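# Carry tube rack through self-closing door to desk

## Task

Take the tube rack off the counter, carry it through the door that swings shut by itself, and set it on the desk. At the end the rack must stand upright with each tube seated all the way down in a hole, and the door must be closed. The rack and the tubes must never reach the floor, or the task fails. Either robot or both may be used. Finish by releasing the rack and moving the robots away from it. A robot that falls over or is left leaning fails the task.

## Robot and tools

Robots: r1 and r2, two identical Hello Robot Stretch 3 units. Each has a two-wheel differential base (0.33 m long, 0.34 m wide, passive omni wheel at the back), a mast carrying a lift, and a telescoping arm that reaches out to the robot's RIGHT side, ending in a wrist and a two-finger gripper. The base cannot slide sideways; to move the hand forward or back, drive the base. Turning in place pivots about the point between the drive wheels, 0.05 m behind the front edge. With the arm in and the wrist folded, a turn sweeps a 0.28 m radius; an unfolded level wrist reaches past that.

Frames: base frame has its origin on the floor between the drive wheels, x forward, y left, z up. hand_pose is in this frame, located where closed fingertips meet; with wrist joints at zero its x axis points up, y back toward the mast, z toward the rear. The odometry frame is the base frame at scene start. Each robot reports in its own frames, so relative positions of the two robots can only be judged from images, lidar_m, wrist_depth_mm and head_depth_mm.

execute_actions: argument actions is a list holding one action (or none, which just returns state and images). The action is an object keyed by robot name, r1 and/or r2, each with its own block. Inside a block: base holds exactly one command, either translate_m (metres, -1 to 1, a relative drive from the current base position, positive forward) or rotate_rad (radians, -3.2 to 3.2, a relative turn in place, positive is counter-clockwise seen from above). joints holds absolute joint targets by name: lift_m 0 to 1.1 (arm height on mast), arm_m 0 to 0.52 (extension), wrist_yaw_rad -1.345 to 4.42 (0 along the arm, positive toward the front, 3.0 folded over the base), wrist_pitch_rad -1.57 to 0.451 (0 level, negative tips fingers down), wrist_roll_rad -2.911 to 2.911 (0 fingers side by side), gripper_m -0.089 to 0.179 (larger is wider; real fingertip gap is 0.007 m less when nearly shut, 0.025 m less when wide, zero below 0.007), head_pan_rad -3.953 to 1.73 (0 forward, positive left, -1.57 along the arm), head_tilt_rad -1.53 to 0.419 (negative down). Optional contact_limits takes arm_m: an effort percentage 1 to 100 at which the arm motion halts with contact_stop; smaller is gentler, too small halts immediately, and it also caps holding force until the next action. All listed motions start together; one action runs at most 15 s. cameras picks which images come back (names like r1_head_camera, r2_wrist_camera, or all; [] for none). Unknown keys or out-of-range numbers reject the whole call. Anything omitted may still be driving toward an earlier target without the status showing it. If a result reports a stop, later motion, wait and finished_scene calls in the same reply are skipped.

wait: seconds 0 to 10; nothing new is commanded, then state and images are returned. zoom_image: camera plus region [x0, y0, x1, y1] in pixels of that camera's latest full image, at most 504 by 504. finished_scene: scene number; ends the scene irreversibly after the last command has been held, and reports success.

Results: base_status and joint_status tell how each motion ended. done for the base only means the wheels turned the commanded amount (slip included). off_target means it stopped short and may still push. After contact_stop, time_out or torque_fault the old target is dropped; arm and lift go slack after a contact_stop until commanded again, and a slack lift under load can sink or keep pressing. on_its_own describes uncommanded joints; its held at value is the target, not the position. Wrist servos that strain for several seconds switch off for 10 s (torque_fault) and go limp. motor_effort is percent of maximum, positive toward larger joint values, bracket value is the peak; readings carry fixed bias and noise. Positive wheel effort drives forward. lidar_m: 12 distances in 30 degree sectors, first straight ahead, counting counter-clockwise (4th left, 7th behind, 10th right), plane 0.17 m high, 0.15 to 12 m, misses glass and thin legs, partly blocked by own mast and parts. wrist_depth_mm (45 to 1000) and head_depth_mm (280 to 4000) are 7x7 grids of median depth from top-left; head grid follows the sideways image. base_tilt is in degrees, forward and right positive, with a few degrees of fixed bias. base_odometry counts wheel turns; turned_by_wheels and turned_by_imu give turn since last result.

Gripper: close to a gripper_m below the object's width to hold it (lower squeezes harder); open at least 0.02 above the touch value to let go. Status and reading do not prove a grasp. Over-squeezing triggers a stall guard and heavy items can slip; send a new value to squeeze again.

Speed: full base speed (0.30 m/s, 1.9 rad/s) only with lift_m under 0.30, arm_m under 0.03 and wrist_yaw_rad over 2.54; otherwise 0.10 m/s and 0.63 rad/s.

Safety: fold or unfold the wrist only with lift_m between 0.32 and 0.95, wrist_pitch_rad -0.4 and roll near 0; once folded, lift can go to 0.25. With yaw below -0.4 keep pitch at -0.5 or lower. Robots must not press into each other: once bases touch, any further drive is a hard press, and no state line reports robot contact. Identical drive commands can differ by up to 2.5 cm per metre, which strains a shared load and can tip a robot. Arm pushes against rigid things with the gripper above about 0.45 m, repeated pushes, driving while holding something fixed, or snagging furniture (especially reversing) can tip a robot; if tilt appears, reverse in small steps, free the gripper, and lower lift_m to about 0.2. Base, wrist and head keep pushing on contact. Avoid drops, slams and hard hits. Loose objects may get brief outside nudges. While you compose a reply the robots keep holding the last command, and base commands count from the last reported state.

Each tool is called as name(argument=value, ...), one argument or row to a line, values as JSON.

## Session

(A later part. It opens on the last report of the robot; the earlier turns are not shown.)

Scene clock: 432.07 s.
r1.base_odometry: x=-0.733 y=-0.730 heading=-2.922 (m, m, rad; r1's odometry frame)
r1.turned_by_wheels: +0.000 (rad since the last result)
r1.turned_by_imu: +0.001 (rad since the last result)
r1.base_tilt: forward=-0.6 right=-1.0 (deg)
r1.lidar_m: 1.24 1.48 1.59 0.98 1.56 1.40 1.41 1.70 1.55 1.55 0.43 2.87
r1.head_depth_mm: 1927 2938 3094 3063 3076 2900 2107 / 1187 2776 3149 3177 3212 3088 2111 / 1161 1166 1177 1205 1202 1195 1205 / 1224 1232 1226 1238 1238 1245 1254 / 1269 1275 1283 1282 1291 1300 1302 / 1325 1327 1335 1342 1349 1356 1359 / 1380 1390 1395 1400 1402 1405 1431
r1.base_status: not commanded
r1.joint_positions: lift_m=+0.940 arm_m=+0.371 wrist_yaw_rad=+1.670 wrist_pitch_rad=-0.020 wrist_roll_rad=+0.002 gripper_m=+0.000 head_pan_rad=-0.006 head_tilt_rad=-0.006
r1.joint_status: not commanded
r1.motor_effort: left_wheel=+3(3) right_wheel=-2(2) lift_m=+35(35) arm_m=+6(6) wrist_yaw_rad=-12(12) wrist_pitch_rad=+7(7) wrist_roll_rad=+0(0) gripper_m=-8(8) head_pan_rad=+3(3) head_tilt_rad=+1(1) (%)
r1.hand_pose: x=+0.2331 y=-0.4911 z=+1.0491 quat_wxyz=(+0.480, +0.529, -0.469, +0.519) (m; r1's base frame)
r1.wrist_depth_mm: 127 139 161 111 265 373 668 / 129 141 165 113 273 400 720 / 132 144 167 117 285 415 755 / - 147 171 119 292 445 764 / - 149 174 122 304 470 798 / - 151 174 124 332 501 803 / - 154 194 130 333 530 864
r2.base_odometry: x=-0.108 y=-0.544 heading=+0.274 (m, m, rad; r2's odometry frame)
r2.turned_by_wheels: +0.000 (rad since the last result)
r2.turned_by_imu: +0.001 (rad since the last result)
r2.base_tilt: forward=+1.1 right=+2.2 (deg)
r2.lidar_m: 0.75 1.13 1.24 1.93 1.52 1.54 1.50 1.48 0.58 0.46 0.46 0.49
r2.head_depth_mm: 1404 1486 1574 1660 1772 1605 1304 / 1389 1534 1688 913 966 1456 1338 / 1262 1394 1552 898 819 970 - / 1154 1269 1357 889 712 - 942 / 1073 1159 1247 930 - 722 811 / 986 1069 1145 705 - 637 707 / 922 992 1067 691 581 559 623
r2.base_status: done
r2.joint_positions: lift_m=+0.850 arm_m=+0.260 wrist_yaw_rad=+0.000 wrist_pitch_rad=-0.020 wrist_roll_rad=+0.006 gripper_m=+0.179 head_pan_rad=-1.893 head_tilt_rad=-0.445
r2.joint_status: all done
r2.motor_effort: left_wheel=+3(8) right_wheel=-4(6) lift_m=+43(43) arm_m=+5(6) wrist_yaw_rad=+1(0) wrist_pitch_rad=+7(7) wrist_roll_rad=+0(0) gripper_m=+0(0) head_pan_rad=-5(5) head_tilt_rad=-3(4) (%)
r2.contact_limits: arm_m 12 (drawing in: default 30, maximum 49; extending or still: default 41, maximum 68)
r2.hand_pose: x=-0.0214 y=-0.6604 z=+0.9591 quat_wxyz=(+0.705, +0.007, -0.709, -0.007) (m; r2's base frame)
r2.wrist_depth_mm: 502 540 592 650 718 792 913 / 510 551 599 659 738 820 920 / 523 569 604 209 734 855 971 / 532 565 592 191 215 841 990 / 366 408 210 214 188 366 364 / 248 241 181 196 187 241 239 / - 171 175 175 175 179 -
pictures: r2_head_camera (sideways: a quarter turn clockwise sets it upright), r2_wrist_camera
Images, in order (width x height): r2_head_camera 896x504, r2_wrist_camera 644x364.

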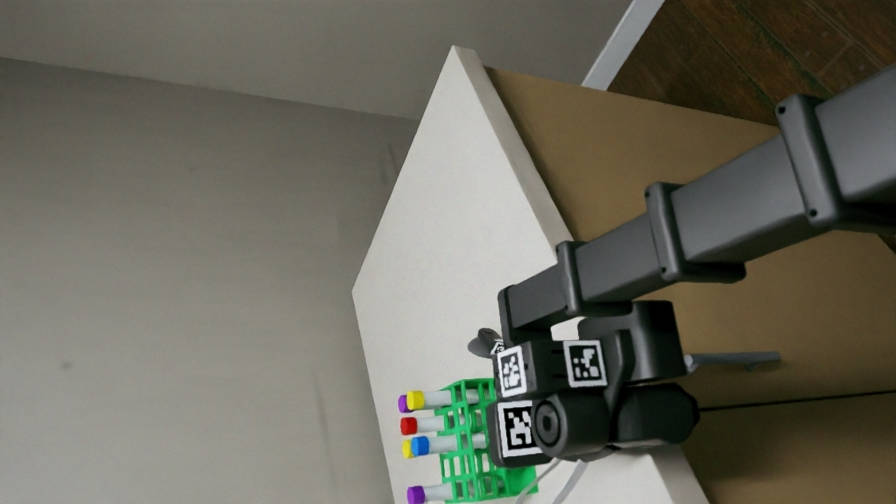

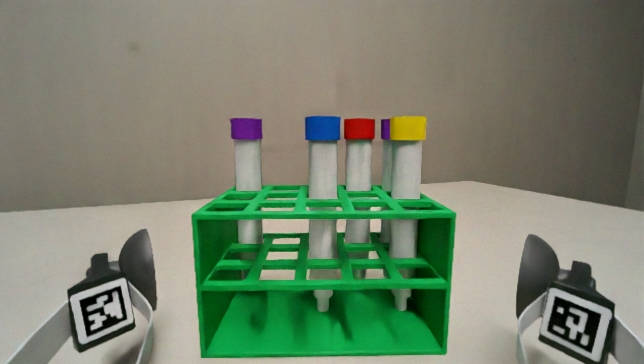

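execute_actions(
  actions=[
    {"r2":{"base":{"translate_m":0.005},"joints":{"arm_m":0.315},"contact_limits":{"arm_m":12}}},
  ],
  cameras=["r2_wrist_camera","r2_head_camera"],
)

Scene clock: 444.70 s.
r1.base_odometry: x=-0.733 y=-0.730 heading=-2.922 (m, m, rad; r1's odometry frame)
r1.turned_by_wheels: +0.000 (rad since the last result)
r1.turned_by_imu: +0.001 (rad since the last result)
r1.base_tilt: forward=-0.6 right=-1.1 (deg)
r1.lidar_m: 1.24 1.48 1.59 0.99 1.56 1.40 1.41 1.70 1.55 1.55 0.43 2.86
r1.head_depth_mm: 1938 2942 3083 3087 3074 2882 2095 / 1192 2737 3178 3190 3223 3047 2097 / 1160 1163 1175 1202 1201 1195 1201 / 1221 1225 1237 1236 1247 1250 1256 / 1269 1274 1279 1291 1290 1297 1306 / 1328 1333 1337 1340 1343 1354 1355 / 1387 1386 1395 1400 1414 1418 1427
r1.base_status: not commanded
r1.joint_positions: lift_m=+0.940 arm_m=+0.371 wrist_yaw_rad=+1.670 wrist_pitch_rad=-0.020 wrist_roll_rad=+0.002 gripper_m=+0.000 head_pan_rad=-0.006 head_tilt_rad=-0.006
r1.joint_status: not commanded
r1.on_its_own: wrist_yaw_rad is at rest, and its effort (-13) is outside its rest range (-12 to +12)
r1.motor_effort: left_wheel=+3(3) right_wheel=-2(2) lift_m=+35(35) arm_m=+6(6) wrist_yaw_rad=-13(12) wrist_pitch_rad=+7(7) wrist_roll_rad=+0(0) gripper_m=-9(8) head_pan_rad=+3(3) head_tilt_rad=+1(1) (%)
r1.hand_pose: x=+0.2331 y=-0.4911 z=+1.0491 quat_wxyz=(+0.480, +0.529, -0.469, +0.519) (m; r1's base frame)
r1.wrist_depth_mm: 127 139 161 111 264 381 671 / 129 142 164 114 274 398 719 / 132 144 168 116 282 414 749 / - 146 171 119 293 446 790 / - 149 174 121 307 463 800 / - 151 172 123 330 498 817 / - 154 194 130 332 526 864
r2.base_odometry: x=-0.103 y=-0.543 heading=+0.275 (m, m, rad; r2's odometry frame)
r2.turned_by_wheels: +0.000 (rad since the last result)
r2.turned_by_imu: +0.001 (rad since the last result)
r2.base_tilt: forward=+1.0 right=+2.3 (deg)
r2.lidar_m: 0.75 1.13 1.23 1.91 1.52 1.55 1.50 1.49 0.57 0.46 0.45 0.49
r2.head_depth_mm: 1417 1491 1585 1649 1781 1618 1304 / 1376 1545 1691 913 962 1458 1340 / 1257 1385 1545 901 813 955 - / 1152 1255 1369 889 714 - 926 / 1069 1155 1247 940 - 704 807 / 995 1072 1143 921 - 622 703 / 925 985 1063 707 581 555 622
r2.base_status: done
r2.joint_positions: lift_m=+0.850 arm_m=+0.315 wrist_yaw_rad=+0.000 wrist_pitch_rad=-0.020 wrist_roll_rad=+0.006 gripper_m=+0.179 head_pan_rad=-1.893 head_tilt_rad=-0.445
r2.joint_status: all done
r2.motor_effort: left_wheel=+3(7) right_wheel=-4(6) lift_m=+43(43) arm_m=+5(4) wrist_yaw_rad=+1(0) wrist_pitch_rad=+7(7) wrist_roll_rad=+0(0) gripper_m=+1(0) head_pan_rad=-5(5) head_tilt_rad=-4(4) (%)
r2.contact_limits: arm_m 12 (drawing in: default 30, maximum 49; extending or still: default 41, maximum 68)
r2.hand_pose: x=-0.0213 y=-0.7154 z=+0.9591 quat_wxyz=(+0.705, +0.008, -0.709, -0.007) (m; r2's base frame)
r2.wrist_depth_mm: 462 493 543 589 656 740 833 / 465 500 552 611 671 754 857 / 475 522 548 590 158 771 899 / 491 527 556 171 162 781 914 / 368 365 134 129 134 256 369 / 249 111 160 146 147 124 247 / - 162 134 149 156 124 -
pictures: r2_head_camera (sideways: a quarter turn clockwise sets it upright), r2_wrist_camera
Images, in order (width x height): r2_head_camera 896x504, r2_wrist_camera 644x364.

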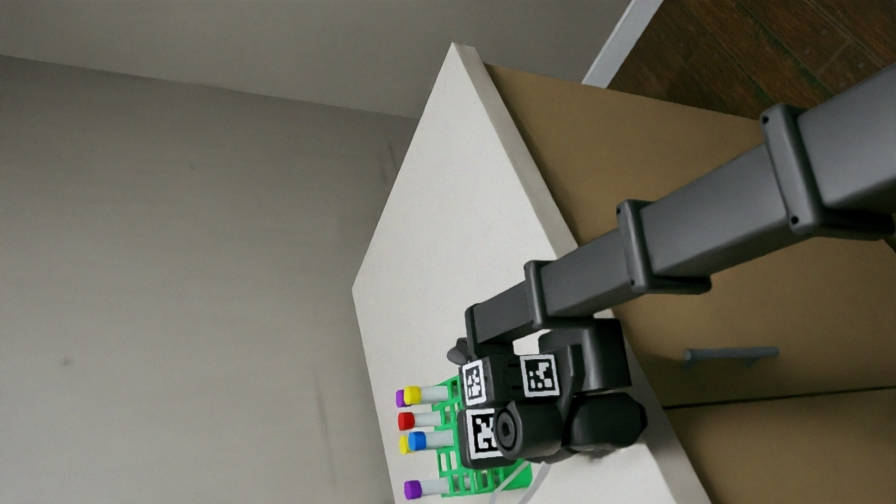

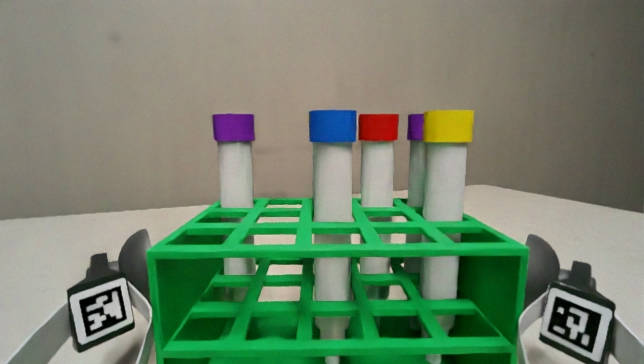

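execute_actions(
  actions=[
    {"r2":{"joints":{"gripper_m":0.09}}},
  ],
  cameras=["r2_wrist_camera"],
)

Scene clock: 449.67 s.
r1.base_odometry: x=-0.733 y=-0.730 heading=-2.922 (m, m, rad; r1's odometry frame)
r1.turned_by_wheels: +0.000 (rad since the last result)
r1.turned_by_imu: +0.001 (rad since the last result)
r1.base_tilt: forward=-0.6 right=-1.0 (deg)
r1.lidar_m: 1.24 1.48 1.59 0.99 1.56 1.40 1.41 1.69 1.55 1.55 0.43 2.87
r1.head_depth_mm: 1925 2937 3039 3108 3022 2897 2108 / 1186 2731 3143 3167 3217 3070 2102 / 1159 1167 1180 1201 1206 1197 1204 / 1218 1226 1230 1234 1244 1241 1257 / 1269 1276 1279 1290 1296 1301 1304 / 1322 1326 1331 1344 1354 1355 1358 / 1381 1389 1393 1402 1409 1410 1418
r1.base_status: not commanded
r1.joint_positions: lift_m=+0.940 arm_m=+0.371 wrist_yaw_rad=+1.670 wrist_pitch_rad=-0.020 wrist_roll_rad=+0.002 gripper_m=+0.000 head_pan_rad=-0.006 head_tilt_rad=-0.006
r1.joint_status: not commanded
r1.on_its_own: wrist_yaw_rad is at rest, and its effort (-13) is outside its rest range (-12 to +12)
r1.motor_effort: left_wheel=+3(3) right_wheel=-2(2) lift_m=+35(35) arm_m=+6(6) wrist_yaw_rad=-13(12) wrist_pitch_rad=+6(7) wrist_roll_rad=+0(0) gripper_m=-9(8) head_pan_rad=+3(3) head_tilt_rad=+2(1) (%)
r1.hand_pose: x=+0.2331 y=-0.4911 z=+1.0491 quat_wxyz=(+0.480, +0.529, -0.469, +0.519) (m; r1's base frame)
r1.wrist_depth_mm: 127 139 161 111 266 378 676 / 130 141 164 113 275 395 693 / 133 143 166 116 283 422 785 / - 147 171 119 293 439 746 / - 149 174 122 304 461 804 / - 152 172 124 330 496 799 / - 154 194 130 333 520 860
r2.base_odometry: x=-0.103 y=-0.543 heading=+0.275 (m, m, rad; r2's odometry frame)
r2.turned_by_wheels: +0.000 (rad since the last result)
r2.turned_by_imu: +0.001 (rad since the last result)
r2.base_tilt: forward=+1.1 right=+2.3 (deg)
r2.lidar_m: 0.74 1.13 1.24 1.92 1.53 1.54 1.50 1.49 0.57 0.46 0.45 0.49
r2.head_depth_mm: 1405 1503 1570 1663 1780 1614 1292 / 1386 1529 1696 913 961 1440 1332 / 1256 1385 1546 894 814 955 - / 1156 1258 1365 886 715 - 930 / 1069 1155 1243 938 - 706 807 / 993 1068 1144 743 - 624 702 / 923 988 1062 725 583 555 620
r2.base_status: not commanded
r2.joint_positions: lift_m=+0.850 arm_m=+0.315 wrist_yaw_rad=+0.000 wrist_pitch_rad=-0.020 wrist_roll_rad=+0.006 gripper_m=+0.092 head_pan_rad=-1.893 head_tilt_rad=-0.445
r2.joint_status: all done
r2.motor_effort: left_wheel=+2(3) right_wheel=-4(4) lift_m=+43(43) arm_m=+4(5) wrist_yaw_rad=+1(1) wrist_pitch_rad=+7(7) wrist_roll_rad=+0(0) gripper_m=-39(99) head_pan_rad=-5(5) head_tilt_rad=-4(4) (%)
r2.hand_pose: x=-0.0213 y=-0.7154 z=+0.9591 quat_wxyz=(+0.705, +0.008, -0.709, -0.007) (m; r2's base frame)
r2.wrist_depth_mm: 460 489 536 590 652 729 836 / 467 503 548 603 667 762 863 / 476 514 548 597 171 769 885 / 488 530 557 181 174 780 929 / 365 364 136 147 143 154 363 / 239 226 146 153 159 140 239 / - 170 132 159 159 136 183
pictures: r2_wrist_camera
Images, in order (width x height): r2_wrist_camera 644x364.

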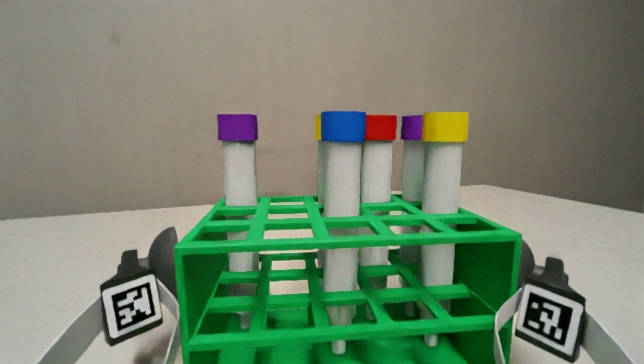

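execute_actions(
  actions=[
    {"r2":{"joints":{"lift_m":0.89}}},
  ],
  cameras=["r2_wrist_camera","r2_head_camera"],
)

Scene clock: 455.03 s.
r1.base_odometry: x=-0.733 y=-0.730 heading=-2.922 (m, m, rad; r1's odometry frame)
r1.turned_by_wheels: +0.000 (rad since the last result)
r1.turned_by_imu: +0.001 (rad since the last result)
r1.base_tilt: forward=-0.6 right=-1.1 (deg)
r1.lidar_m: 1.24 1.48 1.59 0.99 1.57 1.40 1.41 1.70 1.55 1.55 0.43 2.88
r1.head_depth_mm: 1930 2925 3055 3049 3047 2877 2105 / 1184 2755 3190 3212 3172 3091 2098 / 1163 1165 1175 1199 1199 1197 1201 / 1217 1228 1235 1235 1246 1247 1251 / 1271 1275 1282 1284 1295 1298 1302 / 1330 1337 1334 1343 1348 1358 1357 / 1387 1390 1405 1400 1410 1412 1420
r1.base_status: not commanded
r1.joint_positions: lift_m=+0.940 arm_m=+0.371 wrist_yaw_rad=+1.670 wrist_pitch_rad=-0.020 wrist_roll_rad=+0.002 gripper_m=+0.000 head_pan_rad=-0.006 head_tilt_rad=-0.006
r1.joint_status: not commanded
r1.motor_effort: left_wheel=+3(3) right_wheel=-2(2) lift_m=+35(35) arm_m=+6(6) wrist_yaw_rad=-12(12) wrist_pitch_rad=+7(7) wrist_roll_rad=+0(0) gripper_m=-8(9) head_pan_rad=+3(4) head_tilt_rad=+1(1) (%)
r1.hand_pose: x=+0.2331 y=-0.4911 z=+1.0491 quat_wxyz=(+0.480, +0.529, -0.469, +0.519) (m; r1's base frame)
r1.wrist_depth_mm: 127 139 161 111 265 380 646 / 130 141 164 113 274 393 702 / 132 144 169 116 281 415 738 / - 146 170 119 294 442 784 / - 149 173 121 305 461 815 / - 153 173 124 331 490 801 / - 155 194 130 332 520 862
r2.base_odometry: x=-0.103 y=-0.543 heading=+0.275 (m, m, rad; r2's odometry frame)
r2.turned_by_wheels: +0.000 (rad since the last result)
r2.turned_by_imu: +0.001 (rad since the last result)
r2.base_tilt: forward=+1.0 right=+2.3 (deg)
r2.lidar_m: 0.75 1.13 1.24 1.92 1.52 1.55 1.50 1.49 0.57 0.46 0.45 0.49
r2.head_depth_mm: 1400 1491 1581 1651 1771 1602 1377 / 1385 1539 1698 914 966 1470 - / 1251 1386 1545 902 819 - - / 1144 1258 1358 897 - 811 946 / 1065 1153 1251 996 620 705 806 / 988 1063 1152 981 567 624 706 / 925 991 1066 711 581 555 624
r2.base_status: not commanded
r2.joint_positions: lift_m=+0.890 arm_m=+0.315 wrist_yaw_rad=+0.001 wrist_pitch_rad=-0.026 wrist_roll_rad=+0.007 gripper_m=+0.116 head_pan_rad=-1.893 head_tilt_rad=-0.445
r2.joint_status: all done
r2.on_its_own: gripper_m is held at +0.115, not at your +0.090, by its stall guard, which is not easing now
r2.motor_effort: left_wheel=+3(3) right_wheel=-4(4) lift_m=+44(45) arm_m=+2(4) wrist_yaw_rad=-2(1) wrist_pitch_rad=+9(10) wrist_roll_rad=-1(2) gripper_m=-17(28) head_pan_rad=-5(4) head_tilt_rad=-3(3) (%)
r2.hand_pose: x=-0.0212 y=-0.7153 z=+0.9975 quat_wxyz=(+0.705, +0.010, -0.709, -0.009) (m; r2's base frame)
r2.wrist_depth_mm: 455 492 535 582 648 734 834 / 463 503 547 603 668 752 854 / 476 515 572 606 674 769 877 / 482 519 562 598 200 789 924 / 486 510 195 196 178 479 477 / 319 345 187 184 163 143 316 / 250 218 165 188 163 147 237
pictures: r2_head_camera (sideways: a quarter turn clockwise sets it upright), r2_wrist_camera
Images, in order (width x height): r2_head_camera 896x504, r2_wrist_camera 644x364.

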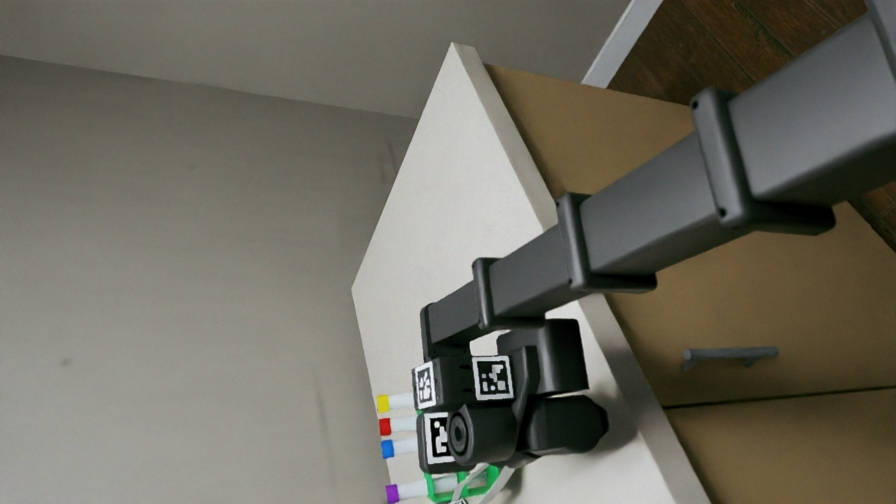

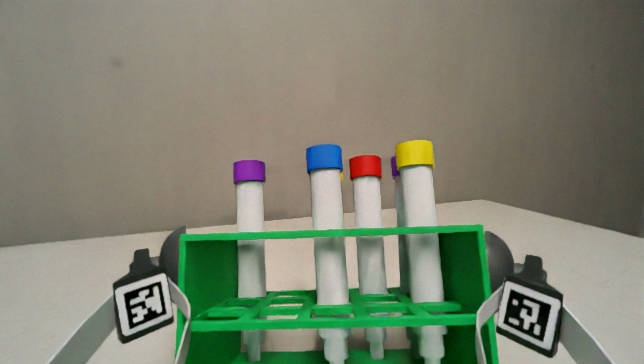

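execute_actions(
  actions=[
    {"r2":{"joints":{"lift_m":0.852}}},
  ],
  cameras=["r2_wrist_camera"],
)

Scene clock: 472.40 s.
r1.base_odometry: x=-0.733 y=-0.730 heading=-2.922 (m, m, rad; r1's odometry frame)
r1.turned_by_wheels: +0.000 (rad since the last result)
r1.turned_by_imu: +0.001 (rad since the last result)
r1.base_tilt: forward=-0.6 right=-1.0 (deg)
r1.lidar_m: 1.23 1.48 1.59 0.99 1.56 1.40 1.41 1.69 1.55 1.56 0.43 2.87
r1.head_depth_mm: 1923 2944 3039 3063 3076 2907 2110 / 1186 2760 3176 3179 3200 3046 2110 / 1165 1166 1174 1196 1206 1199 1207 / 1223 1226 1236 1236 1247 1254 1251 / 1267 1273 1277 1288 1294 1299 1304 / 1318 1329 1333 1346 1348 1359 1363 / 1379 1387 1395 1403 1408 1417 1425
r1.base_status: not commanded
r1.joint_positions: lift_m=+0.940 arm_m=+0.371 wrist_yaw_rad=+1.670 wrist_pitch_rad=-0.020 wrist_roll_rad=+0.002 gripper_m=+0.000 head_pan_rad=-0.006 head_tilt_rad=-0.006
r1.joint_status: not commanded
r1.on_its_own: wrist_yaw_rad is at rest, and its effort (-13) is outside its rest range (-12 to +12)
r1.motor_effort: left_wheel=+3(3) right_wheel=-2(2) lift_m=+35(35) arm_m=+6(6) wrist_yaw_rad=-13(12) wrist_pitch_rad=+7(7) wrist_roll_rad=+0(0) gripper_m=-9(8) head_pan_rad=+3(3) head_tilt_rad=+1(1) (%)
r1.hand_pose: x=+0.2331 y=-0.4911 z=+1.0491 quat_wxyz=(+0.480, +0.529, -0.469, +0.519) (m; r1's base frame)
r1.wrist_depth_mm: 128 139 161 111 263 375 649 / 130 141 164 113 274 403 702 / 132 144 168 116 279 425 759 / - 147 172 119 293 445 790 / - 149 174 121 307 466 798 / - 152 171 123 330 484 823 / - 153 195 130 331 523 832
r2.base_odometry: x=-0.103 y=-0.543 heading=+0.275 (m, m, rad; r2's odometry frame)
r2.turned_by_wheels: +0.000 (rad since the last result)
r2.turned_by_imu: +0.001 (rad since the last result)
r2.base_tilt: forward=+1.0 right=+2.2 (deg)
r2.lidar_m: 0.75 1.13 1.23 1.92 1.53 1.55 1.50 1.49 0.57 0.46 0.45 0.49
r2.head_depth_mm: 1416 1492 1591 1668 1780 1612 1302 / 1385 1539 1700 913 960 1454 1334 / 1256 1381 1533 896 816 961 - / 1152 1261 1361 885 714 - 932 / 1072 1150 1242 934 - 705 809 / 985 1067 1149 737 - 624 704 / 926 994 1066 719 593 555 620
r2.base_status: not commanded
r2.joint_positions: lift_m=+0.852 arm_m=+0.315 wrist_yaw_rad=+0.001 wrist_pitch_rad=-0.010 wrist_roll_rad=+0.009 gripper_m=+0.116 head_pan_rad=-1.893 head_tilt_rad=-0.445
r2.joint_status: all done
r2.on_its_own: gripper_m is held at +0.115, not at your +0.090, by its stall guard, which is not easing now
r2.motor_effort: left_wheel=+2(3) right_wheel=-3(4) lift_m=+21(38) arm_m=+2(2) wrist_yaw_rad=-1(1) wrist_pitch_rad=+4(9) wrist_roll_rad=-1(1) gripper_m=-16(16) head_pan_rad=-4(5) head_tilt_rad=-4(3) (%)
r2.hand_pose: x=-0.0213 y=-0.7158 z=+0.9644 quat_wxyz=(+0.704, +0.004, -0.710, -0.004) (m; r2's base frame)
r2.wrist_depth_mm: 457 493 544 588 667 730 837 / 468 505 553 605 673 773 869 / 475 517 546 605 183 769 883 / 484 528 559 186 181 795 935 / 392 393 155 156 155 390 384 / 255 254 167 164 162 132 252 / 198 179 165 171 163 170 187
pictures: r2_wrist_camera
Images, in order (width x height): r2_wrist_camera 644x364.

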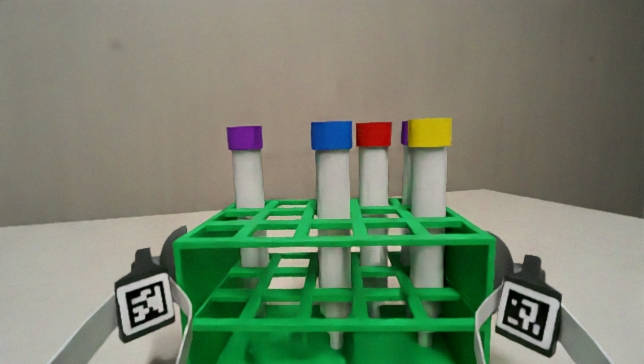

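execute_actions(
  actions=[
    {"r2":{"joints":{"gripper_m":0.179}}},
  ],
  cameras=["r2_wrist_camera"],
)

Scene clock: 477.80 s.
r1.base_odometry: x=-0.733 y=-0.730 heading=-2.922 (m, m, rad; r1's odometry frame)
r1.turned_by_wheels: +0.000 (rad since the last result)
r1.turned_by_imu: +0.001 (rad since the last result)
r1.base_tilt: forward=-0.6 right=-1.0 (deg)
r1.lidar_m: 1.23 1.48 1.59 0.99 1.56 1.40 1.40 1.70 1.55 1.55 0.43 2.86
r1.head_depth_mm: 1936 2942 3051 3072 3055 2908 2099 / 1193 2766 3186 3189 3166 3070 2103 / 1158 1165 1180 1195 1203 1199 1209 / 1217 1228 1232 1244 1242 1252 1254 / 1271 1274 1274 1293 1298 1305 1308 / 1320 1335 1335 1338 1342 1350 1357 / 1390 1388 1390 1405 1403 1422 1423
r1.base_status: not commanded
r1.joint_positions: lift_m=+0.940 arm_m=+0.371 wrist_yaw_rad=+1.670 wrist_pitch_rad=-0.020 wrist_roll_rad=+0.002 gripper_m=+0.000 head_pan_rad=-0.006 head_tilt_rad=-0.006
r1.joint_status: not commanded
r1.on_its_own: wrist_yaw_rad is at rest, and its effort (-13) is outside its rest range (-12 to +12)
r1.motor_effort: left_wheel=+3(3) right_wheel=-2(2) lift_m=+35(35) arm_m=+6(6) wrist_yaw_rad=-13(12) wrist_pitch_rad=+6(7) wrist_roll_rad=+0(0) gripper_m=-9(8) head_pan_rad=+4(2) head_tilt_rad=+1(2) (%)
r1.hand_pose: x=+0.2331 y=-0.4911 z=+1.0491 quat_wxyz=(+0.480, +0.529, -0.469, +0.519) (m; r1's base frame)
r1.wrist_depth_mm: 127 139 161 111 266 379 658 / 129 142 164 113 275 405 703 / 132 144 167 117 285 419 742 / - 146 171 119 296 437 771 / - 150 174 121 303 450 790 / - 152 173 124 332 492 829 / - 153 194 130 330 514 836
r2.base_odometry: x=-0.103 y=-0.543 heading=+0.275 (m, m, rad; r2's odometry frame)
r2.turned_by_wheels: +0.000 (rad since the last result)
r2.turned_by_imu: +0.001 (rad since the last result)
r2.base_tilt: forward=+1.0 right=+2.2 (deg)
r2.lidar_m: 0.75 1.13 1.24 1.92 1.53 1.54 1.50 1.49 0.58 0.46 0.45 0.49
r2.head_depth_mm: 1427 1502 1586 1660 1767 1601 1306 / 1383 1532 1709 917 966 1458 1335 / 1250 1387 1529 896 816 958 - / 1150 1259 1371 886 715 - 924 / 1063 1151 1241 937 - 703 808 / 986 1065 1149 813 - 624 705 / 923 996 1067 730 582 556 623
r2.base_status: not commanded
r2.joint_positions: lift_m=+0.852 arm_m=+0.315 wrist_yaw_rad=+0.001 wrist_pitch_rad=-0.014 wrist_roll_rad=+0.009 gripper_m=+0.179 head_pan_rad=-1.893 head_tilt_rad=-0.445
r2.joint_status: all done
r2.motor_effort: left_wheel=+2(2) right_wheel=-3(4) lift_m=+22(22) arm_m=+3(3) wrist_yaw_rad=-1(1) wrist_pitch_rad=+5(5) wrist_roll_rad=-1(1) gripper_m=+0(100) head_pan_rad=-4(5) head_tilt_rad=-3(3) (%)
r2.hand_pose: x=-0.0213 y=-0.7157 z=+0.9634 quat_wxyz=(+0.704, +0.006, -0.710, -0.005) (m; r2's base frame)
r2.wrist_depth_mm: 458 497 538 590 655 737 835 / 466 502 547 597 676 743 855 / 475 509 550 600 643 782 907 / 484 525 555 193 183 783 925 / 386 431 153 160 158 380 380 / 261 252 165 166 164 145 248 / - 177 150 165 165 168 -
pictures: r2_wrist_camera
Images, in order (width x height): r2_wrist_camera 644x364.

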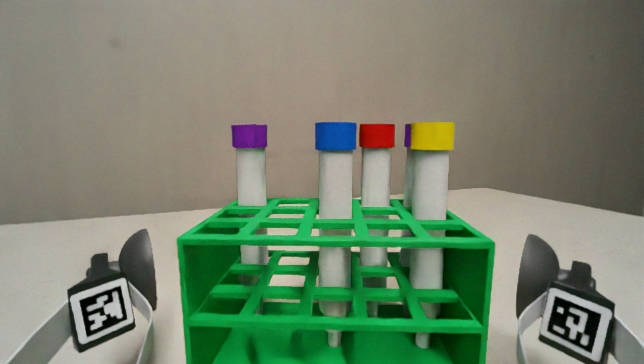

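execute_actions(
  actions=[
    {"r2":{"joints":{"arm_m":0.358},"contact_limits":{"arm_m":12}}},
  ],
  cameras=["r2_wrist_camera","r2_head_camera"],
)

Scene clock: 490.27 s.
r1.base_odometry: x=-0.733 y=-0.730 heading=-2.922 (m, m, rad; r1's odometry frame)
r1.turned_by_wheels: +0.000 (rad since the last result)
r1.turned_by_imu: +0.002 (rad since the last result)
r1.base_tilt: forward=-0.6 right=-1.0 (deg)
r1.lidar_m: 1.23 1.48 1.59 0.99 1.57 1.41 1.41 1.70 1.55 1.55 0.43 2.87
r1.head_depth_mm: 1930 2942 3038 3058 3065 2893 2116 / 1189 2768 3149 3199 3174 3057 2102 / 1164 1166 1178 1201 1209 1198 1206 / 1222 1223 1233 1240 1238 1256 1251 / 1269 1275 1277 1292 1292 1299 1305 / 1325 1334 1335 1339 1348 1351 1359 / 1387 1383 1392 1404 1402 1416 1426
r1.base_status: not commanded
r1.joint_positions: lift_m=+0.940 arm_m=+0.371 wrist_yaw_rad=+1.670 wrist_pitch_rad=-0.020 wrist_roll_rad=+0.002 gripper_m=+0.000 head_pan_rad=-0.006 head_tilt_rad=-0.006
r1.joint_status: not commanded
r1.on_its_own: wrist_yaw_rad is at rest, and its effort (-13) is outside its rest range (-12 to +12)
r1.motor_effort: left_wheel=+3(3) right_wheel=-2(2) lift_m=+35(35) arm_m=+6(6) wrist_yaw_rad=-13(12) wrist_pitch_rad=+7(7) wrist_roll_rad=+0(0) gripper_m=-9(9) head_pan_rad=+3(3) head_tilt_rad=+1(1) (%)
r1.hand_pose: x=+0.2331 y=-0.4911 z=+1.0491 quat_wxyz=(+0.480, +0.529, -0.469, +0.519) (m; r1's base frame)
r1.wrist_depth_mm: 127 140 161 110 263 376 664 / 130 141 163 114 273 400 737 / 132 144 167 116 284 419 734 / - 146 171 119 293 430 766 / - 148 174 122 303 460 817 / - 152 172 124 333 489 840 / - 153 194 130 329 531 868
r2.base_odometry: x=-0.103 y=-0.543 heading=+0.275 (m, m, rad; r2's odometry frame)
r2.turned_by_wheels: +0.000 (rad since the last result)
r2.turned_by_imu: +0.002 (rad since the last result)
r2.base_tilt: forward=+1.0 right=+2.3 (deg)
r2.lidar_m: 0.74 1.13 1.24 1.92 1.53 1.54 1.50 1.48 0.58 0.46 0.45 0.49
r2.head_depth_mm: 1421 1494 1576 1636 1767 1612 1300 / 1376 1529 1687 914 962 1446 1375 / 1258 1381 1539 896 816 962 - / 1155 1256 1363 890 698 - 928 / 1062 1144 1242 964 609 699 807 / 999 1075 1150 921 565 625 704 / 926 991 1068 735 584 555 622
r2.base_status: not commanded
r2.joint_positions: lift_m=+0.852 arm_m=+0.358 wrist_yaw_rad=+0.000 wrist_pitch_rad=-0.015 wrist_roll_rad=+0.009 gripper_m=+0.179 head_pan_rad=-1.893 head_tilt_rad=-0.445
r2.joint_status: all done
r2.motor_effort: left_wheel=+2(2) right_wheel=-3(3) lift_m=+22(22) arm_m=+5(5) wrist_yaw_rad=+0(0) wrist_pitch_rad=+5(5) wrist_roll_rad=-1(1) gripper_m=+0(0) head_pan_rad=-5(4) head_tilt_rad=-3(3) (%)
r2.contact_limits: arm_m 12 (drawing in: default 30, maximum 49; extending or still: default 41, maximum 68)
r2.hand_pose: x=-0.0214 y=-0.7585 z=+0.9633 quat_wxyz=(+0.704, +0.006, -0.710, -0.005) (m; r2's base frame)
r2.wrist_depth_mm: 429 459 505 544 611 682 777 / 436 465 513 562 625 713 799 / 440 478 513 560 163 723 820 / 454 490 521 567 163 729 859 / 384 385 148 138 138 380 379 / 259 116 154 146 145 111 256 / - 168 136 128 135 129 -
pictures: r2_head_camera (sideways: a quarter turn clockwise sets it upright), r2_wrist_camera
Images, in order (width x height): r2_head_camera 896x504, r2_wrist_camera 644x364.

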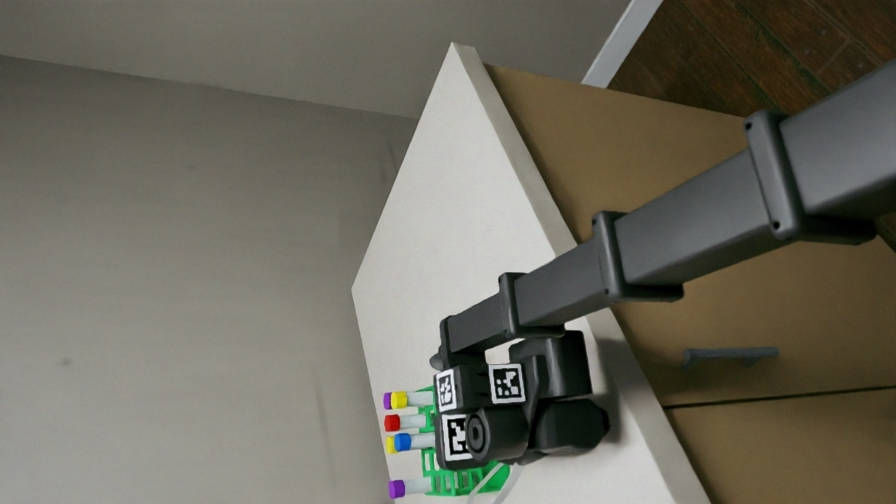

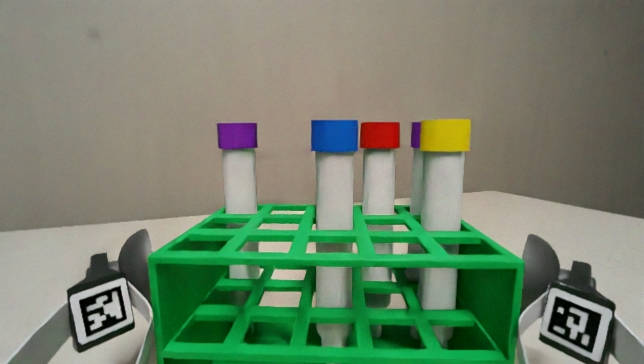

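execute_actions(
  actions=[
    {"r2":{"joints":{"arm_m":0.385},"contact_limits":{"arm_m":12}}},
  ],
  cameras=["r2_wrist_camera"],
)

Scene clock: 503.93 s.
r1.base_odometry: x=-0.733 y=-0.730 heading=-2.922 (m, m, rad; r1's odometry frame)
r1.turned_by_wheels: +0.000 (rad since the last result)
r1.turned_by_imu: +0.002 (rad since the last result)
r1.base_tilt: forward=-0.5 right=-1.0 (deg)
r1.lidar_m: 1.24 1.48 1.59 0.99 1.56 1.40 1.41 1.69 1.55 1.56 0.43 2.87
r1.head_depth_mm: 1924 2944 3036 3069 3071 2892 2110 / 1188 2756 3149 3172 3203 3063 2113 / 1163 1170 1174 1198 1203 1195 1201 / 1220 1223 1234 1238 1249 1250 1255 / 1272 1275 1283 1284 1295 1304 1307 / 1328 1321 1336 1346 1349 1356 1359 / 1372 1386 1395 1408 1401 1421 1424
r1.base_status: not commanded
r1.joint_positions: lift_m=+0.940 arm_m=+0.371 wrist_yaw_rad=+1.670 wrist_pitch_rad=-0.020 wrist_roll_rad=+0.002 gripper_m=+0.000 head_pan_rad=-0.006 head_tilt_rad=-0.006
r1.joint_status: not commanded
r1.on_its_own: wrist_yaw_rad is at rest, and its effort (-13) is outside its rest range (-12 to +12)
r1.motor_effort: left_wheel=+3(3) right_wheel=-2(2) lift_m=+36(35) arm_m=+6(6) wrist_yaw_rad=-13(13) wrist_pitch_rad=+7(7) wrist_roll_rad=+0(0) gripper_m=-8(9) head_pan_rad=+3(3) head_tilt_rad=+0(0) (%)
r1.hand_pose: x=+0.2331 y=-0.4911 z=+1.0491 quat_wxyz=(+0.480, +0.529, -0.469, +0.519) (m; r1's base frame)
r1.wrist_depth_mm: 127 139 161 111 266 380 665 / 129 141 165 114 272 395 712 / 131 143 168 116 281 415 747 / - 147 170 119 292 445 783 / - 149 174 121 302 463 807 / - 151 172 124 335 495 824 / - 154 193 129 334 526 882
r2.base_odometry: x=-0.103 y=-0.543 heading=+0.275 (m, m, rad; r2's odometry frame)
r2.turned_by_wheels: +0.000 (rad since the last result)
r2.turned_by_imu: +0.002 (rad since the last result)
r2.base_tilt: forward=+1.1 right=+2.3 (deg)
r2.lidar_m: 0.75 1.13 1.24 1.92 1.52 1.54 1.50 1.49 0.57 0.46 0.45 0.49
r2.head_depth_mm: 1417 1489 1578 1656 1766 1607 1302 / 1381 1537 1686 912 967 1449 1373 / 1253 1385 1531 897 817 962 - / 1154 1255 1371 884 696 - 930 / 1067 1155 1240 995 613 701 808 / 991 1070 1152 777 577 625 703 / 925 993 1064 804 583 555 621
r2.base_status: not commanded
r2.joint_positions: lift_m=+0.852 arm_m=+0.385 wrist_yaw_rad=+0.000 wrist_pitch_rad=-0.015 wrist_roll_rad=+0.009 gripper_m=+0.179 head_pan_rad=-1.893 head_tilt_rad=-0.445
r2.joint_status: all done
r2.motor_effort: left_wheel=+3(2) right_wheel=-3(3) lift_m=+22(22) arm_m=+5(4) wrist_yaw_rad=+0(1) wrist_pitch_rad=+5(5) wrist_roll_rad=-1(1) gripper_m=+0(1) head_pan_rad=-4(4) head_tilt_rad=-3(3) (%)
r2.contact_limits: arm_m 12 (drawing in: default 30, maximum 49; extending or still: default 41, maximum 68)
r2.hand_pose: x=-0.0214 y=-0.7855 z=+0.9633 quat_wxyz=(+0.704, +0.006, -0.710, -0.005) (m; r2's base frame)
r2.wrist_depth_mm: 405 440 475 523 578 653 735 / 410 446 487 535 594 667 767 / 421 456 485 525 164 691 787 / 430 468 491 537 163 694 813 / 405 385 149 138 137 381 378 / 260 116 164 145 145 111 256 / - 167 136 128 136 129 -
pictures: r2_wrist_camera
Images, in order (width x height): r2_wrist_camera 644x364.

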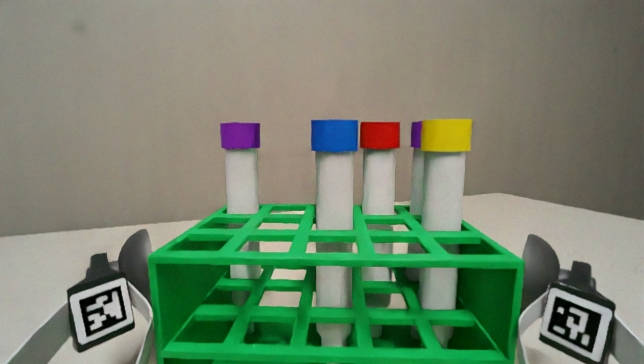

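execute_actions(
  actions=[
    {"r2":{"joints":{"gripper_m":0.12}}},
  ],
  cameras=["r2_wrist_camera"],
)

Scene clock: 521.63 s.
r1.base_odometry: x=-0.733 y=-0.730 heading=-2.922 (m, m, rad; r1's odometry frame)
r1.turned_by_wheels: +0.000 (rad since the last result)
r1.turned_by_imu: +0.001 (rad since the last result)
r1.base_tilt: forward=-0.6 right=-1.0 (deg)
r1.lidar_m: 1.23 1.48 1.59 0.99 1.56 1.40 1.41 1.69 1.55 1.55 0.43 2.87
r1.head_depth_mm: 1937 2935 3046 3091 3062 2886 2110 / 1187 2770 3153 3175 3205 3078 2101 / 1165 1166 1179 1200 1202 1203 1208 / 1222 1226 1230 1240 1243 1247 1254 / 1274 1275 1284 1289 1296 1298 1309 / 1323 1332 1338 1339 1346 1356 1364 / 1385 1381 1396 1406 1405 1420 1433
r1.base_status: not commanded
r1.joint_positions: lift_m=+0.940 arm_m=+0.371 wrist_yaw_rad=+1.670 wrist_pitch_rad=-0.020 wrist_roll_rad=+0.002 gripper_m=+0.000 head_pan_rad=-0.006 head_tilt_rad=-0.006
r1.joint_status: not commanded
r1.motor_effort: left_wheel=+4(3) right_wheel=-2(2) lift_m=+36(35) arm_m=+6(6) wrist_yaw_rad=-12(12) wrist_pitch_rad=+7(6) wrist_roll_rad=+0(0) gripper_m=-8(9) head_pan_rad=+3(4) head_tilt_rad=+1(1) (%)
r1.hand_pose: x=+0.2331 y=-0.4911 z=+1.0491 quat_wxyz=(+0.480, +0.529, -0.469, +0.519) (m; r1's base frame)
r1.wrist_depth_mm: 127 139 161 111 265 374 656 / 129 141 164 113 273 397 732 / 132 144 168 116 282 413 754 / - 147 171 119 292 435 785 / - 149 174 121 301 465 804 / - 152 173 124 335 491 833 / - 153 194 130 332 519 838
r2.base_odometry: x=-0.103 y=-0.543 heading=+0.275 (m, m, rad; r2's odometry frame)
r2.turned_by_wheels: +0.000 (rad since the last result)
r2.turned_by_imu: +0.001 (rad since the last result)
r2.base_tilt: forward=+1.0 right=+2.3 (deg)
r2.lidar_m: 0.74 1.13 1.24 1.91 1.52 1.55 1.50 1.49 0.57 0.46 0.45 0.49
r2.head_depth_mm: 1416 1496 1569 1662 1774 1602 1299 / 1384 1533 1690 910 963 1452 1364 / 1265 1383 1535 900 818 958 - / 1152 1261 1362 885 700 - 926 / 1061 1147 1248 992 614 702 809 / 991 1068 1142 791 578 624 705 / 921 991 1067 771 583 555 622
r2.base_status: not commanded
r2.joint_positions: lift_m=+0.852 arm_m=+0.385 wrist_yaw_rad=+0.000 wrist_pitch_rad=-0.015 wrist_roll_rad=+0.009 gripper_m=+0.121 head_pan_rad=-1.893 head_tilt_rad=-0.445
r2.joint_status: all done
r2.motor_effort: left_wheel=+2(3) right_wheel=-3(3) lift_m=+22(22) arm_m=+5(4) wrist_yaw_rad=-1(0) wrist_pitch_rad=+5(5) wrist_roll_rad=-1(1) gripper_m=-15(99) head_pan_rad=-4(4) head_tilt_rad=-3(3) (%)
r2.hand_pose: x=-0.0214 y=-0.7855 z=+0.9633 quat_wxyz=(+0.704, +0.006, -0.710, -0.005) (m; r2's base frame)
r2.wrist_depth_mm: 406 440 473 524 576 649 734 / 414 448 488 538 603 676 768 / 418 457 488 529 577 688 794 / 432 469 498 189 181 684 821 / 404 384 151 155 154 380 375 / 250 260 164 165 161 131 248 / 195 176 164 163 164 167 184
pictures: r2_wrist_camera
Images, in order (width x height): r2_wrist_camera 644x364.

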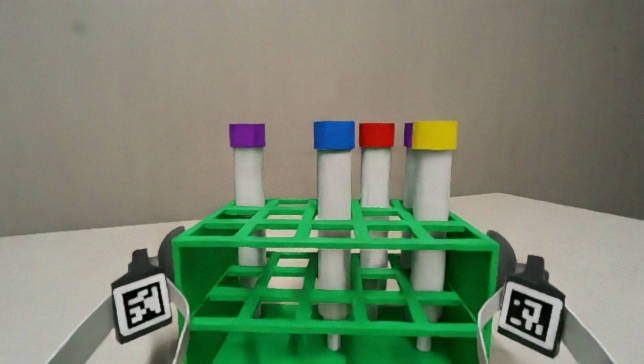

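execute_actions(
  actions=[
    {"r2":{"joints":{"arm_m":0.22}}},
  ],
  cameras=["r2_wrist_camera","r2_head_camera"],
)

Scene clock: 555.27 s.
r1.base_odometry: x=-0.733 y=-0.730 heading=-2.922 (m, m, rad; r1's odometry frame)
r1.turned_by_wheels: +0.000 (rad since the last result)
r1.turned_by_imu: +0.003 (rad since the last result)
r1.base_tilt: forward=-0.7 right=-1.1 (deg)
r1.lidar_m: 1.24 1.49 1.59 0.99 1.56 1.40 1.41 1.69 1.55 1.56 0.43 2.86
r1.head_depth_mm: 1926 2964 3022 3062 3051 2894 2100 / 1188 2755 3179 3198 3178 3069 2088 / 1163 1169 1177 1200 1207 1199 1201 / 1221 1222 1234 1236 1244 1247 1254 / 1267 1277 1281 1290 1292 1304 1306 / 1318 1332 1333 1345 1357 1361 1360 / 1386 1390 1395 1403 1407 1414 1424
r1.base_status: not commanded
r1.joint_positions: lift_m=+0.940 arm_m=+0.371 wrist_yaw_rad=+1.670 wrist_pitch_rad=-0.020 wrist_roll_rad=+0.002 gripper_m=+0.000 head_pan_rad=-0.006 head_tilt_rad=-0.006
r1.joint_status: not commanded
r1.motor_effort: left_wheel=+3(3) right_wheel=-2(2) lift_m=+35(35) arm_m=+6(6) wrist_yaw_rad=-12(12) wrist_pitch_rad=+6(7) wrist_roll_rad=+0(0) gripper_m=-9(9) head_pan_rad=+4(4) head_tilt_rad=+1(3) (%)
r1.hand_pose: x=+0.2331 y=-0.4911 z=+1.0491 quat_wxyz=(+0.480, +0.529, -0.469, +0.519) (m; r1's base frame)
r1.wrist_depth_mm: 127 139 161 111 264 375 663 / 130 141 165 113 275 396 728 / 132 144 167 116 285 415 761 / - 146 171 119 294 439 771 / - 149 174 121 306 459 813 / - 151 172 124 332 504 819 / - 154 193 130 333 527 855
r2.base_odometry: x=-0.103 y=-0.543 heading=+0.275 (m, m, rad; r2's odometry frame)
r2.turned_by_wheels: +0.000 (rad since the last result)
r2.turned_by_imu: +0.002 (rad since the last result)
r2.base_tilt: forward=+1.0 right=+2.3 (deg)
r2.lidar_m: 0.75 1.13 1.24 1.92 1.52 1.55 1.50 1.49 0.57 0.46 0.45 0.49
r2.head_depth_mm: 1416 1482 1572 1657 1781 1598 1307 / 1370 1538 1712 910 961 1451 1379 / 1258 1372 1540 900 817 940 - / 1159 1261 1362 886 705 - 953 / 1064 1154 1235 883 - 741 810 / 988 1066 1137 659 - 655 706 / 929 987 1067 806 581 554 620
r2.base_status: not commanded
r2.joint_positions: lift_m=+0.852 arm_m=+0.220 wrist_yaw_rad=+0.000 wrist_pitch_rad=-0.017 wrist_roll_rad=+0.009 gripper_m=+0.121 head_pan_rad=-1.893 head_tilt_rad=-0.445
r2.joint_status: all done
r2.motor_effort: left_wheel=+3(2) right_wheel=-3(3) lift_m=+22(22) arm_m=-5(5) wrist_yaw_rad=+0(0) wrist_pitch_rad=+6(6) wrist_roll_rad=-1(1) gripper_m=-15(14) head_pan_rad=-4(4) head_tilt_rad=-3(3) (%)
r2.hand_pose: x=-0.0214 y=-0.6211 z=+0.9627 quat_wxyz=(+0.704, +0.006, -0.710, -0.006) (m; r2's base frame)
r2.wrist_depth_mm: 527 573 625 686 763 848 972 / 538 589 640 684 774 857 983 / 553 594 645 703 743 889 - / 566 603 635 187 180 889 - / 381 382 151 155 155 378 379 / 250 259 164 164 161 131 248 / 195 177 164 164 164 167 184
pictures: r2_head_camera (sideways: a quarter turn clockwise sets it upright), r2_wrist_camera
Images, in order (width x height): r2_head_camera 896x504, r2_wrist_camera 644x364.

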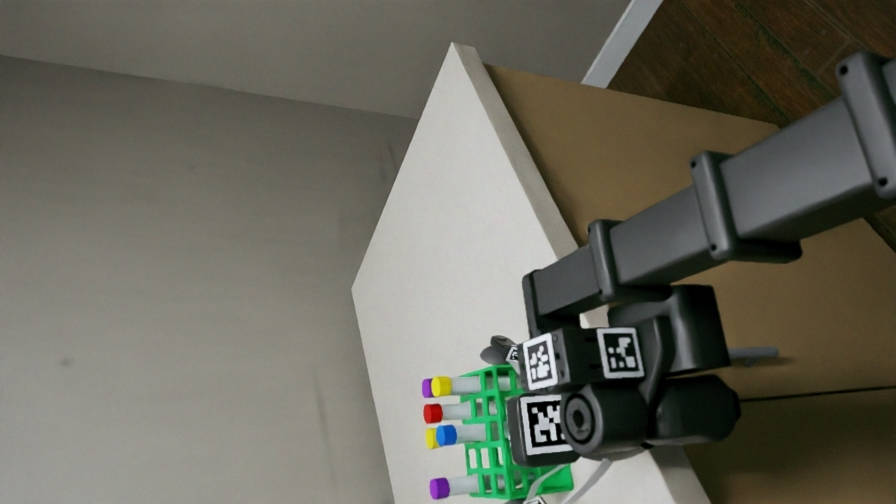

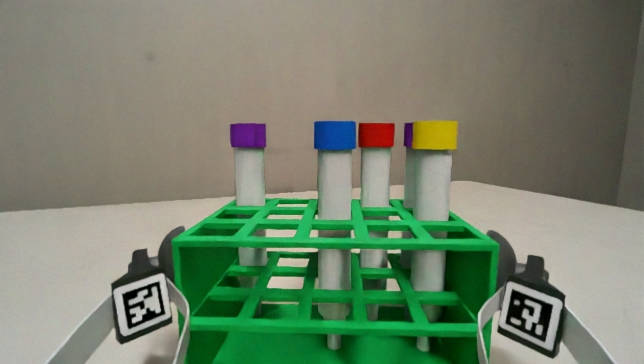

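execute_actions(
  actions=[
    {"r2":{"joints":{"arm_m":0.15}}},
  ],
  cameras=["r2_head_camera"],
)

Scene clock: 564.77 s.
r1.base_odometry: x=-0.733 y=-0.730 heading=-2.922 (m, m, rad; r1's odometry frame)
r1.turned_by_wheels: +0.000 (rad since the last result)
r1.turned_by_imu: +0.001 (rad since the last result)
r1.base_tilt: forward=-0.6 right=-1.1 (deg)
r1.lidar_m: 1.24 1.48 1.59 0.99 1.56 1.40 1.41 1.70 1.55 1.55 0.43 2.87
r1.head_depth_mm: 1930 2908 3057 3073 3033 2908 2098 / 1191 2775 3206 3160 3216 3088 2117 / 1159 1162 1175 1200 1201 1201 1203 / 1222 1232 1233 1232 1246 1252 1256 / 1268 1277 1281 1289 1295 1301 1301 / 1320 1329 1335 1344 1353 1353 1367 / 1380 1387 1399 1396 1410 1408 1425
r1.base_status: not commanded
r1.joint_positions: lift_m=+0.940 arm_m=+0.371 wrist_yaw_rad=+1.670 wrist_pitch_rad=-0.020 wrist_roll_rad=+0.002 gripper_m=+0.000 head_pan_rad=-0.006 head_tilt_rad=-0.006
r1.joint_status: not commanded
r1.motor_effort: left_wheel=+3(3) right_wheel=-2(2) lift_m=+35(35) arm_m=+6(6) wrist_yaw_rad=-12(12) wrist_pitch_rad=+6(7) wrist_roll_rad=+0(0) gripper_m=-9(9) head_pan_rad=+3(3) head_tilt_rad=+1(2) (%)
r1.hand_pose: x=+0.2331 y=-0.4911 z=+1.0491 quat_wxyz=(+0.480, +0.529, -0.469, +0.519) (m; r1's base frame)
r1.wrist_depth_mm: 127 139 161 111 266 379 652 / 131 142 164 114 272 400 726 / 132 143 167 116 284 423 745 / - 146 172 119 291 434 787 / - 149 173 121 308 473 787 / - 152 173 124 333 494 837 / - 153 194 130 335 516 865
r2.base_odometry: x=-0.103 y=-0.543 heading=+0.275 (m, m, rad; r2's odometry frame)
r2.turned_by_wheels: +0.000 (rad since the last result)
r2.turned_by_imu: +0.001 (rad since the last result)
r2.base_tilt: forward=+1.0 right=+2.3 (deg)
r2.lidar_m: 0.75 1.13 1.24 1.91 1.53 1.54 1.50 1.49 0.58 0.46 0.45 0.49
r2.head_depth_mm: 1405 1501 1582 1652 1773 1600 1298 / 1374 1530 1689 913 965 1452 1329 / 1257 1378 1542 897 819 959 - / 1149 1260 1363 887 681 - 965 / 1066 1153 1240 876 646 - 835 / 990 1069 1144 870 569 - 732 / 927 993 1071 856 561 556 621
r2.base_status: not commanded
r2.joint_positions: lift_m=+0.852 arm_m=+0.150 wrist_yaw_rad=+0.000 wrist_pitch_rad=-0.018 wrist_roll_rad=+0.009 gripper_m=+0.121 head_pan_rad=-1.893 head_tilt_rad=-0.445
r2.joint_status: all done
r2.motor_effort: left_wheel=+2(2) right_wheel=-3(3) lift_m=+22(22) arm_m=-4(5) wrist_yaw_rad=+0(0) wrist_pitch_rad=+6(6) wrist_roll_rad=-1(1) gripper_m=-16(15) head_pan_rad=-4(4) head_tilt_rad=-4(3) (%)
r2.hand_pose: x=-0.0214 y=-0.5511 z=+0.9625 quat_wxyz=(+0.704, +0.007, -0.710, -0.006) (m; r2's base frame)
r2.wrist_depth_mm: 580 629 684 753 848 916 - / 590 647 704 760 850 958 - / 605 653 698 761 821 - - / 606 649 653 186 180 953 - / 382 382 151 155 154 378 377 / 250 259 165 164 161 131 248 / 194 177 164 164 164 167 184
pictures: r2_head_camera (sideways: a quarter turn clockwise sets it upright)
Images, in order (width x height): r2_head_camera 896x504.

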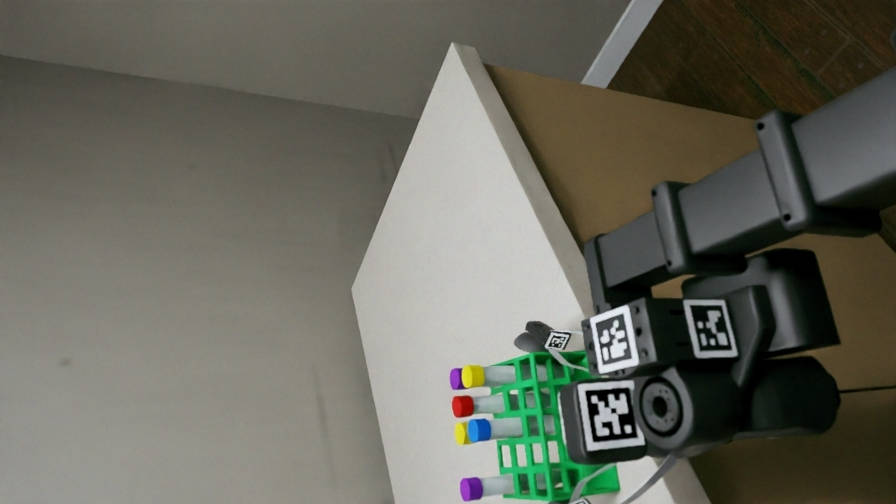

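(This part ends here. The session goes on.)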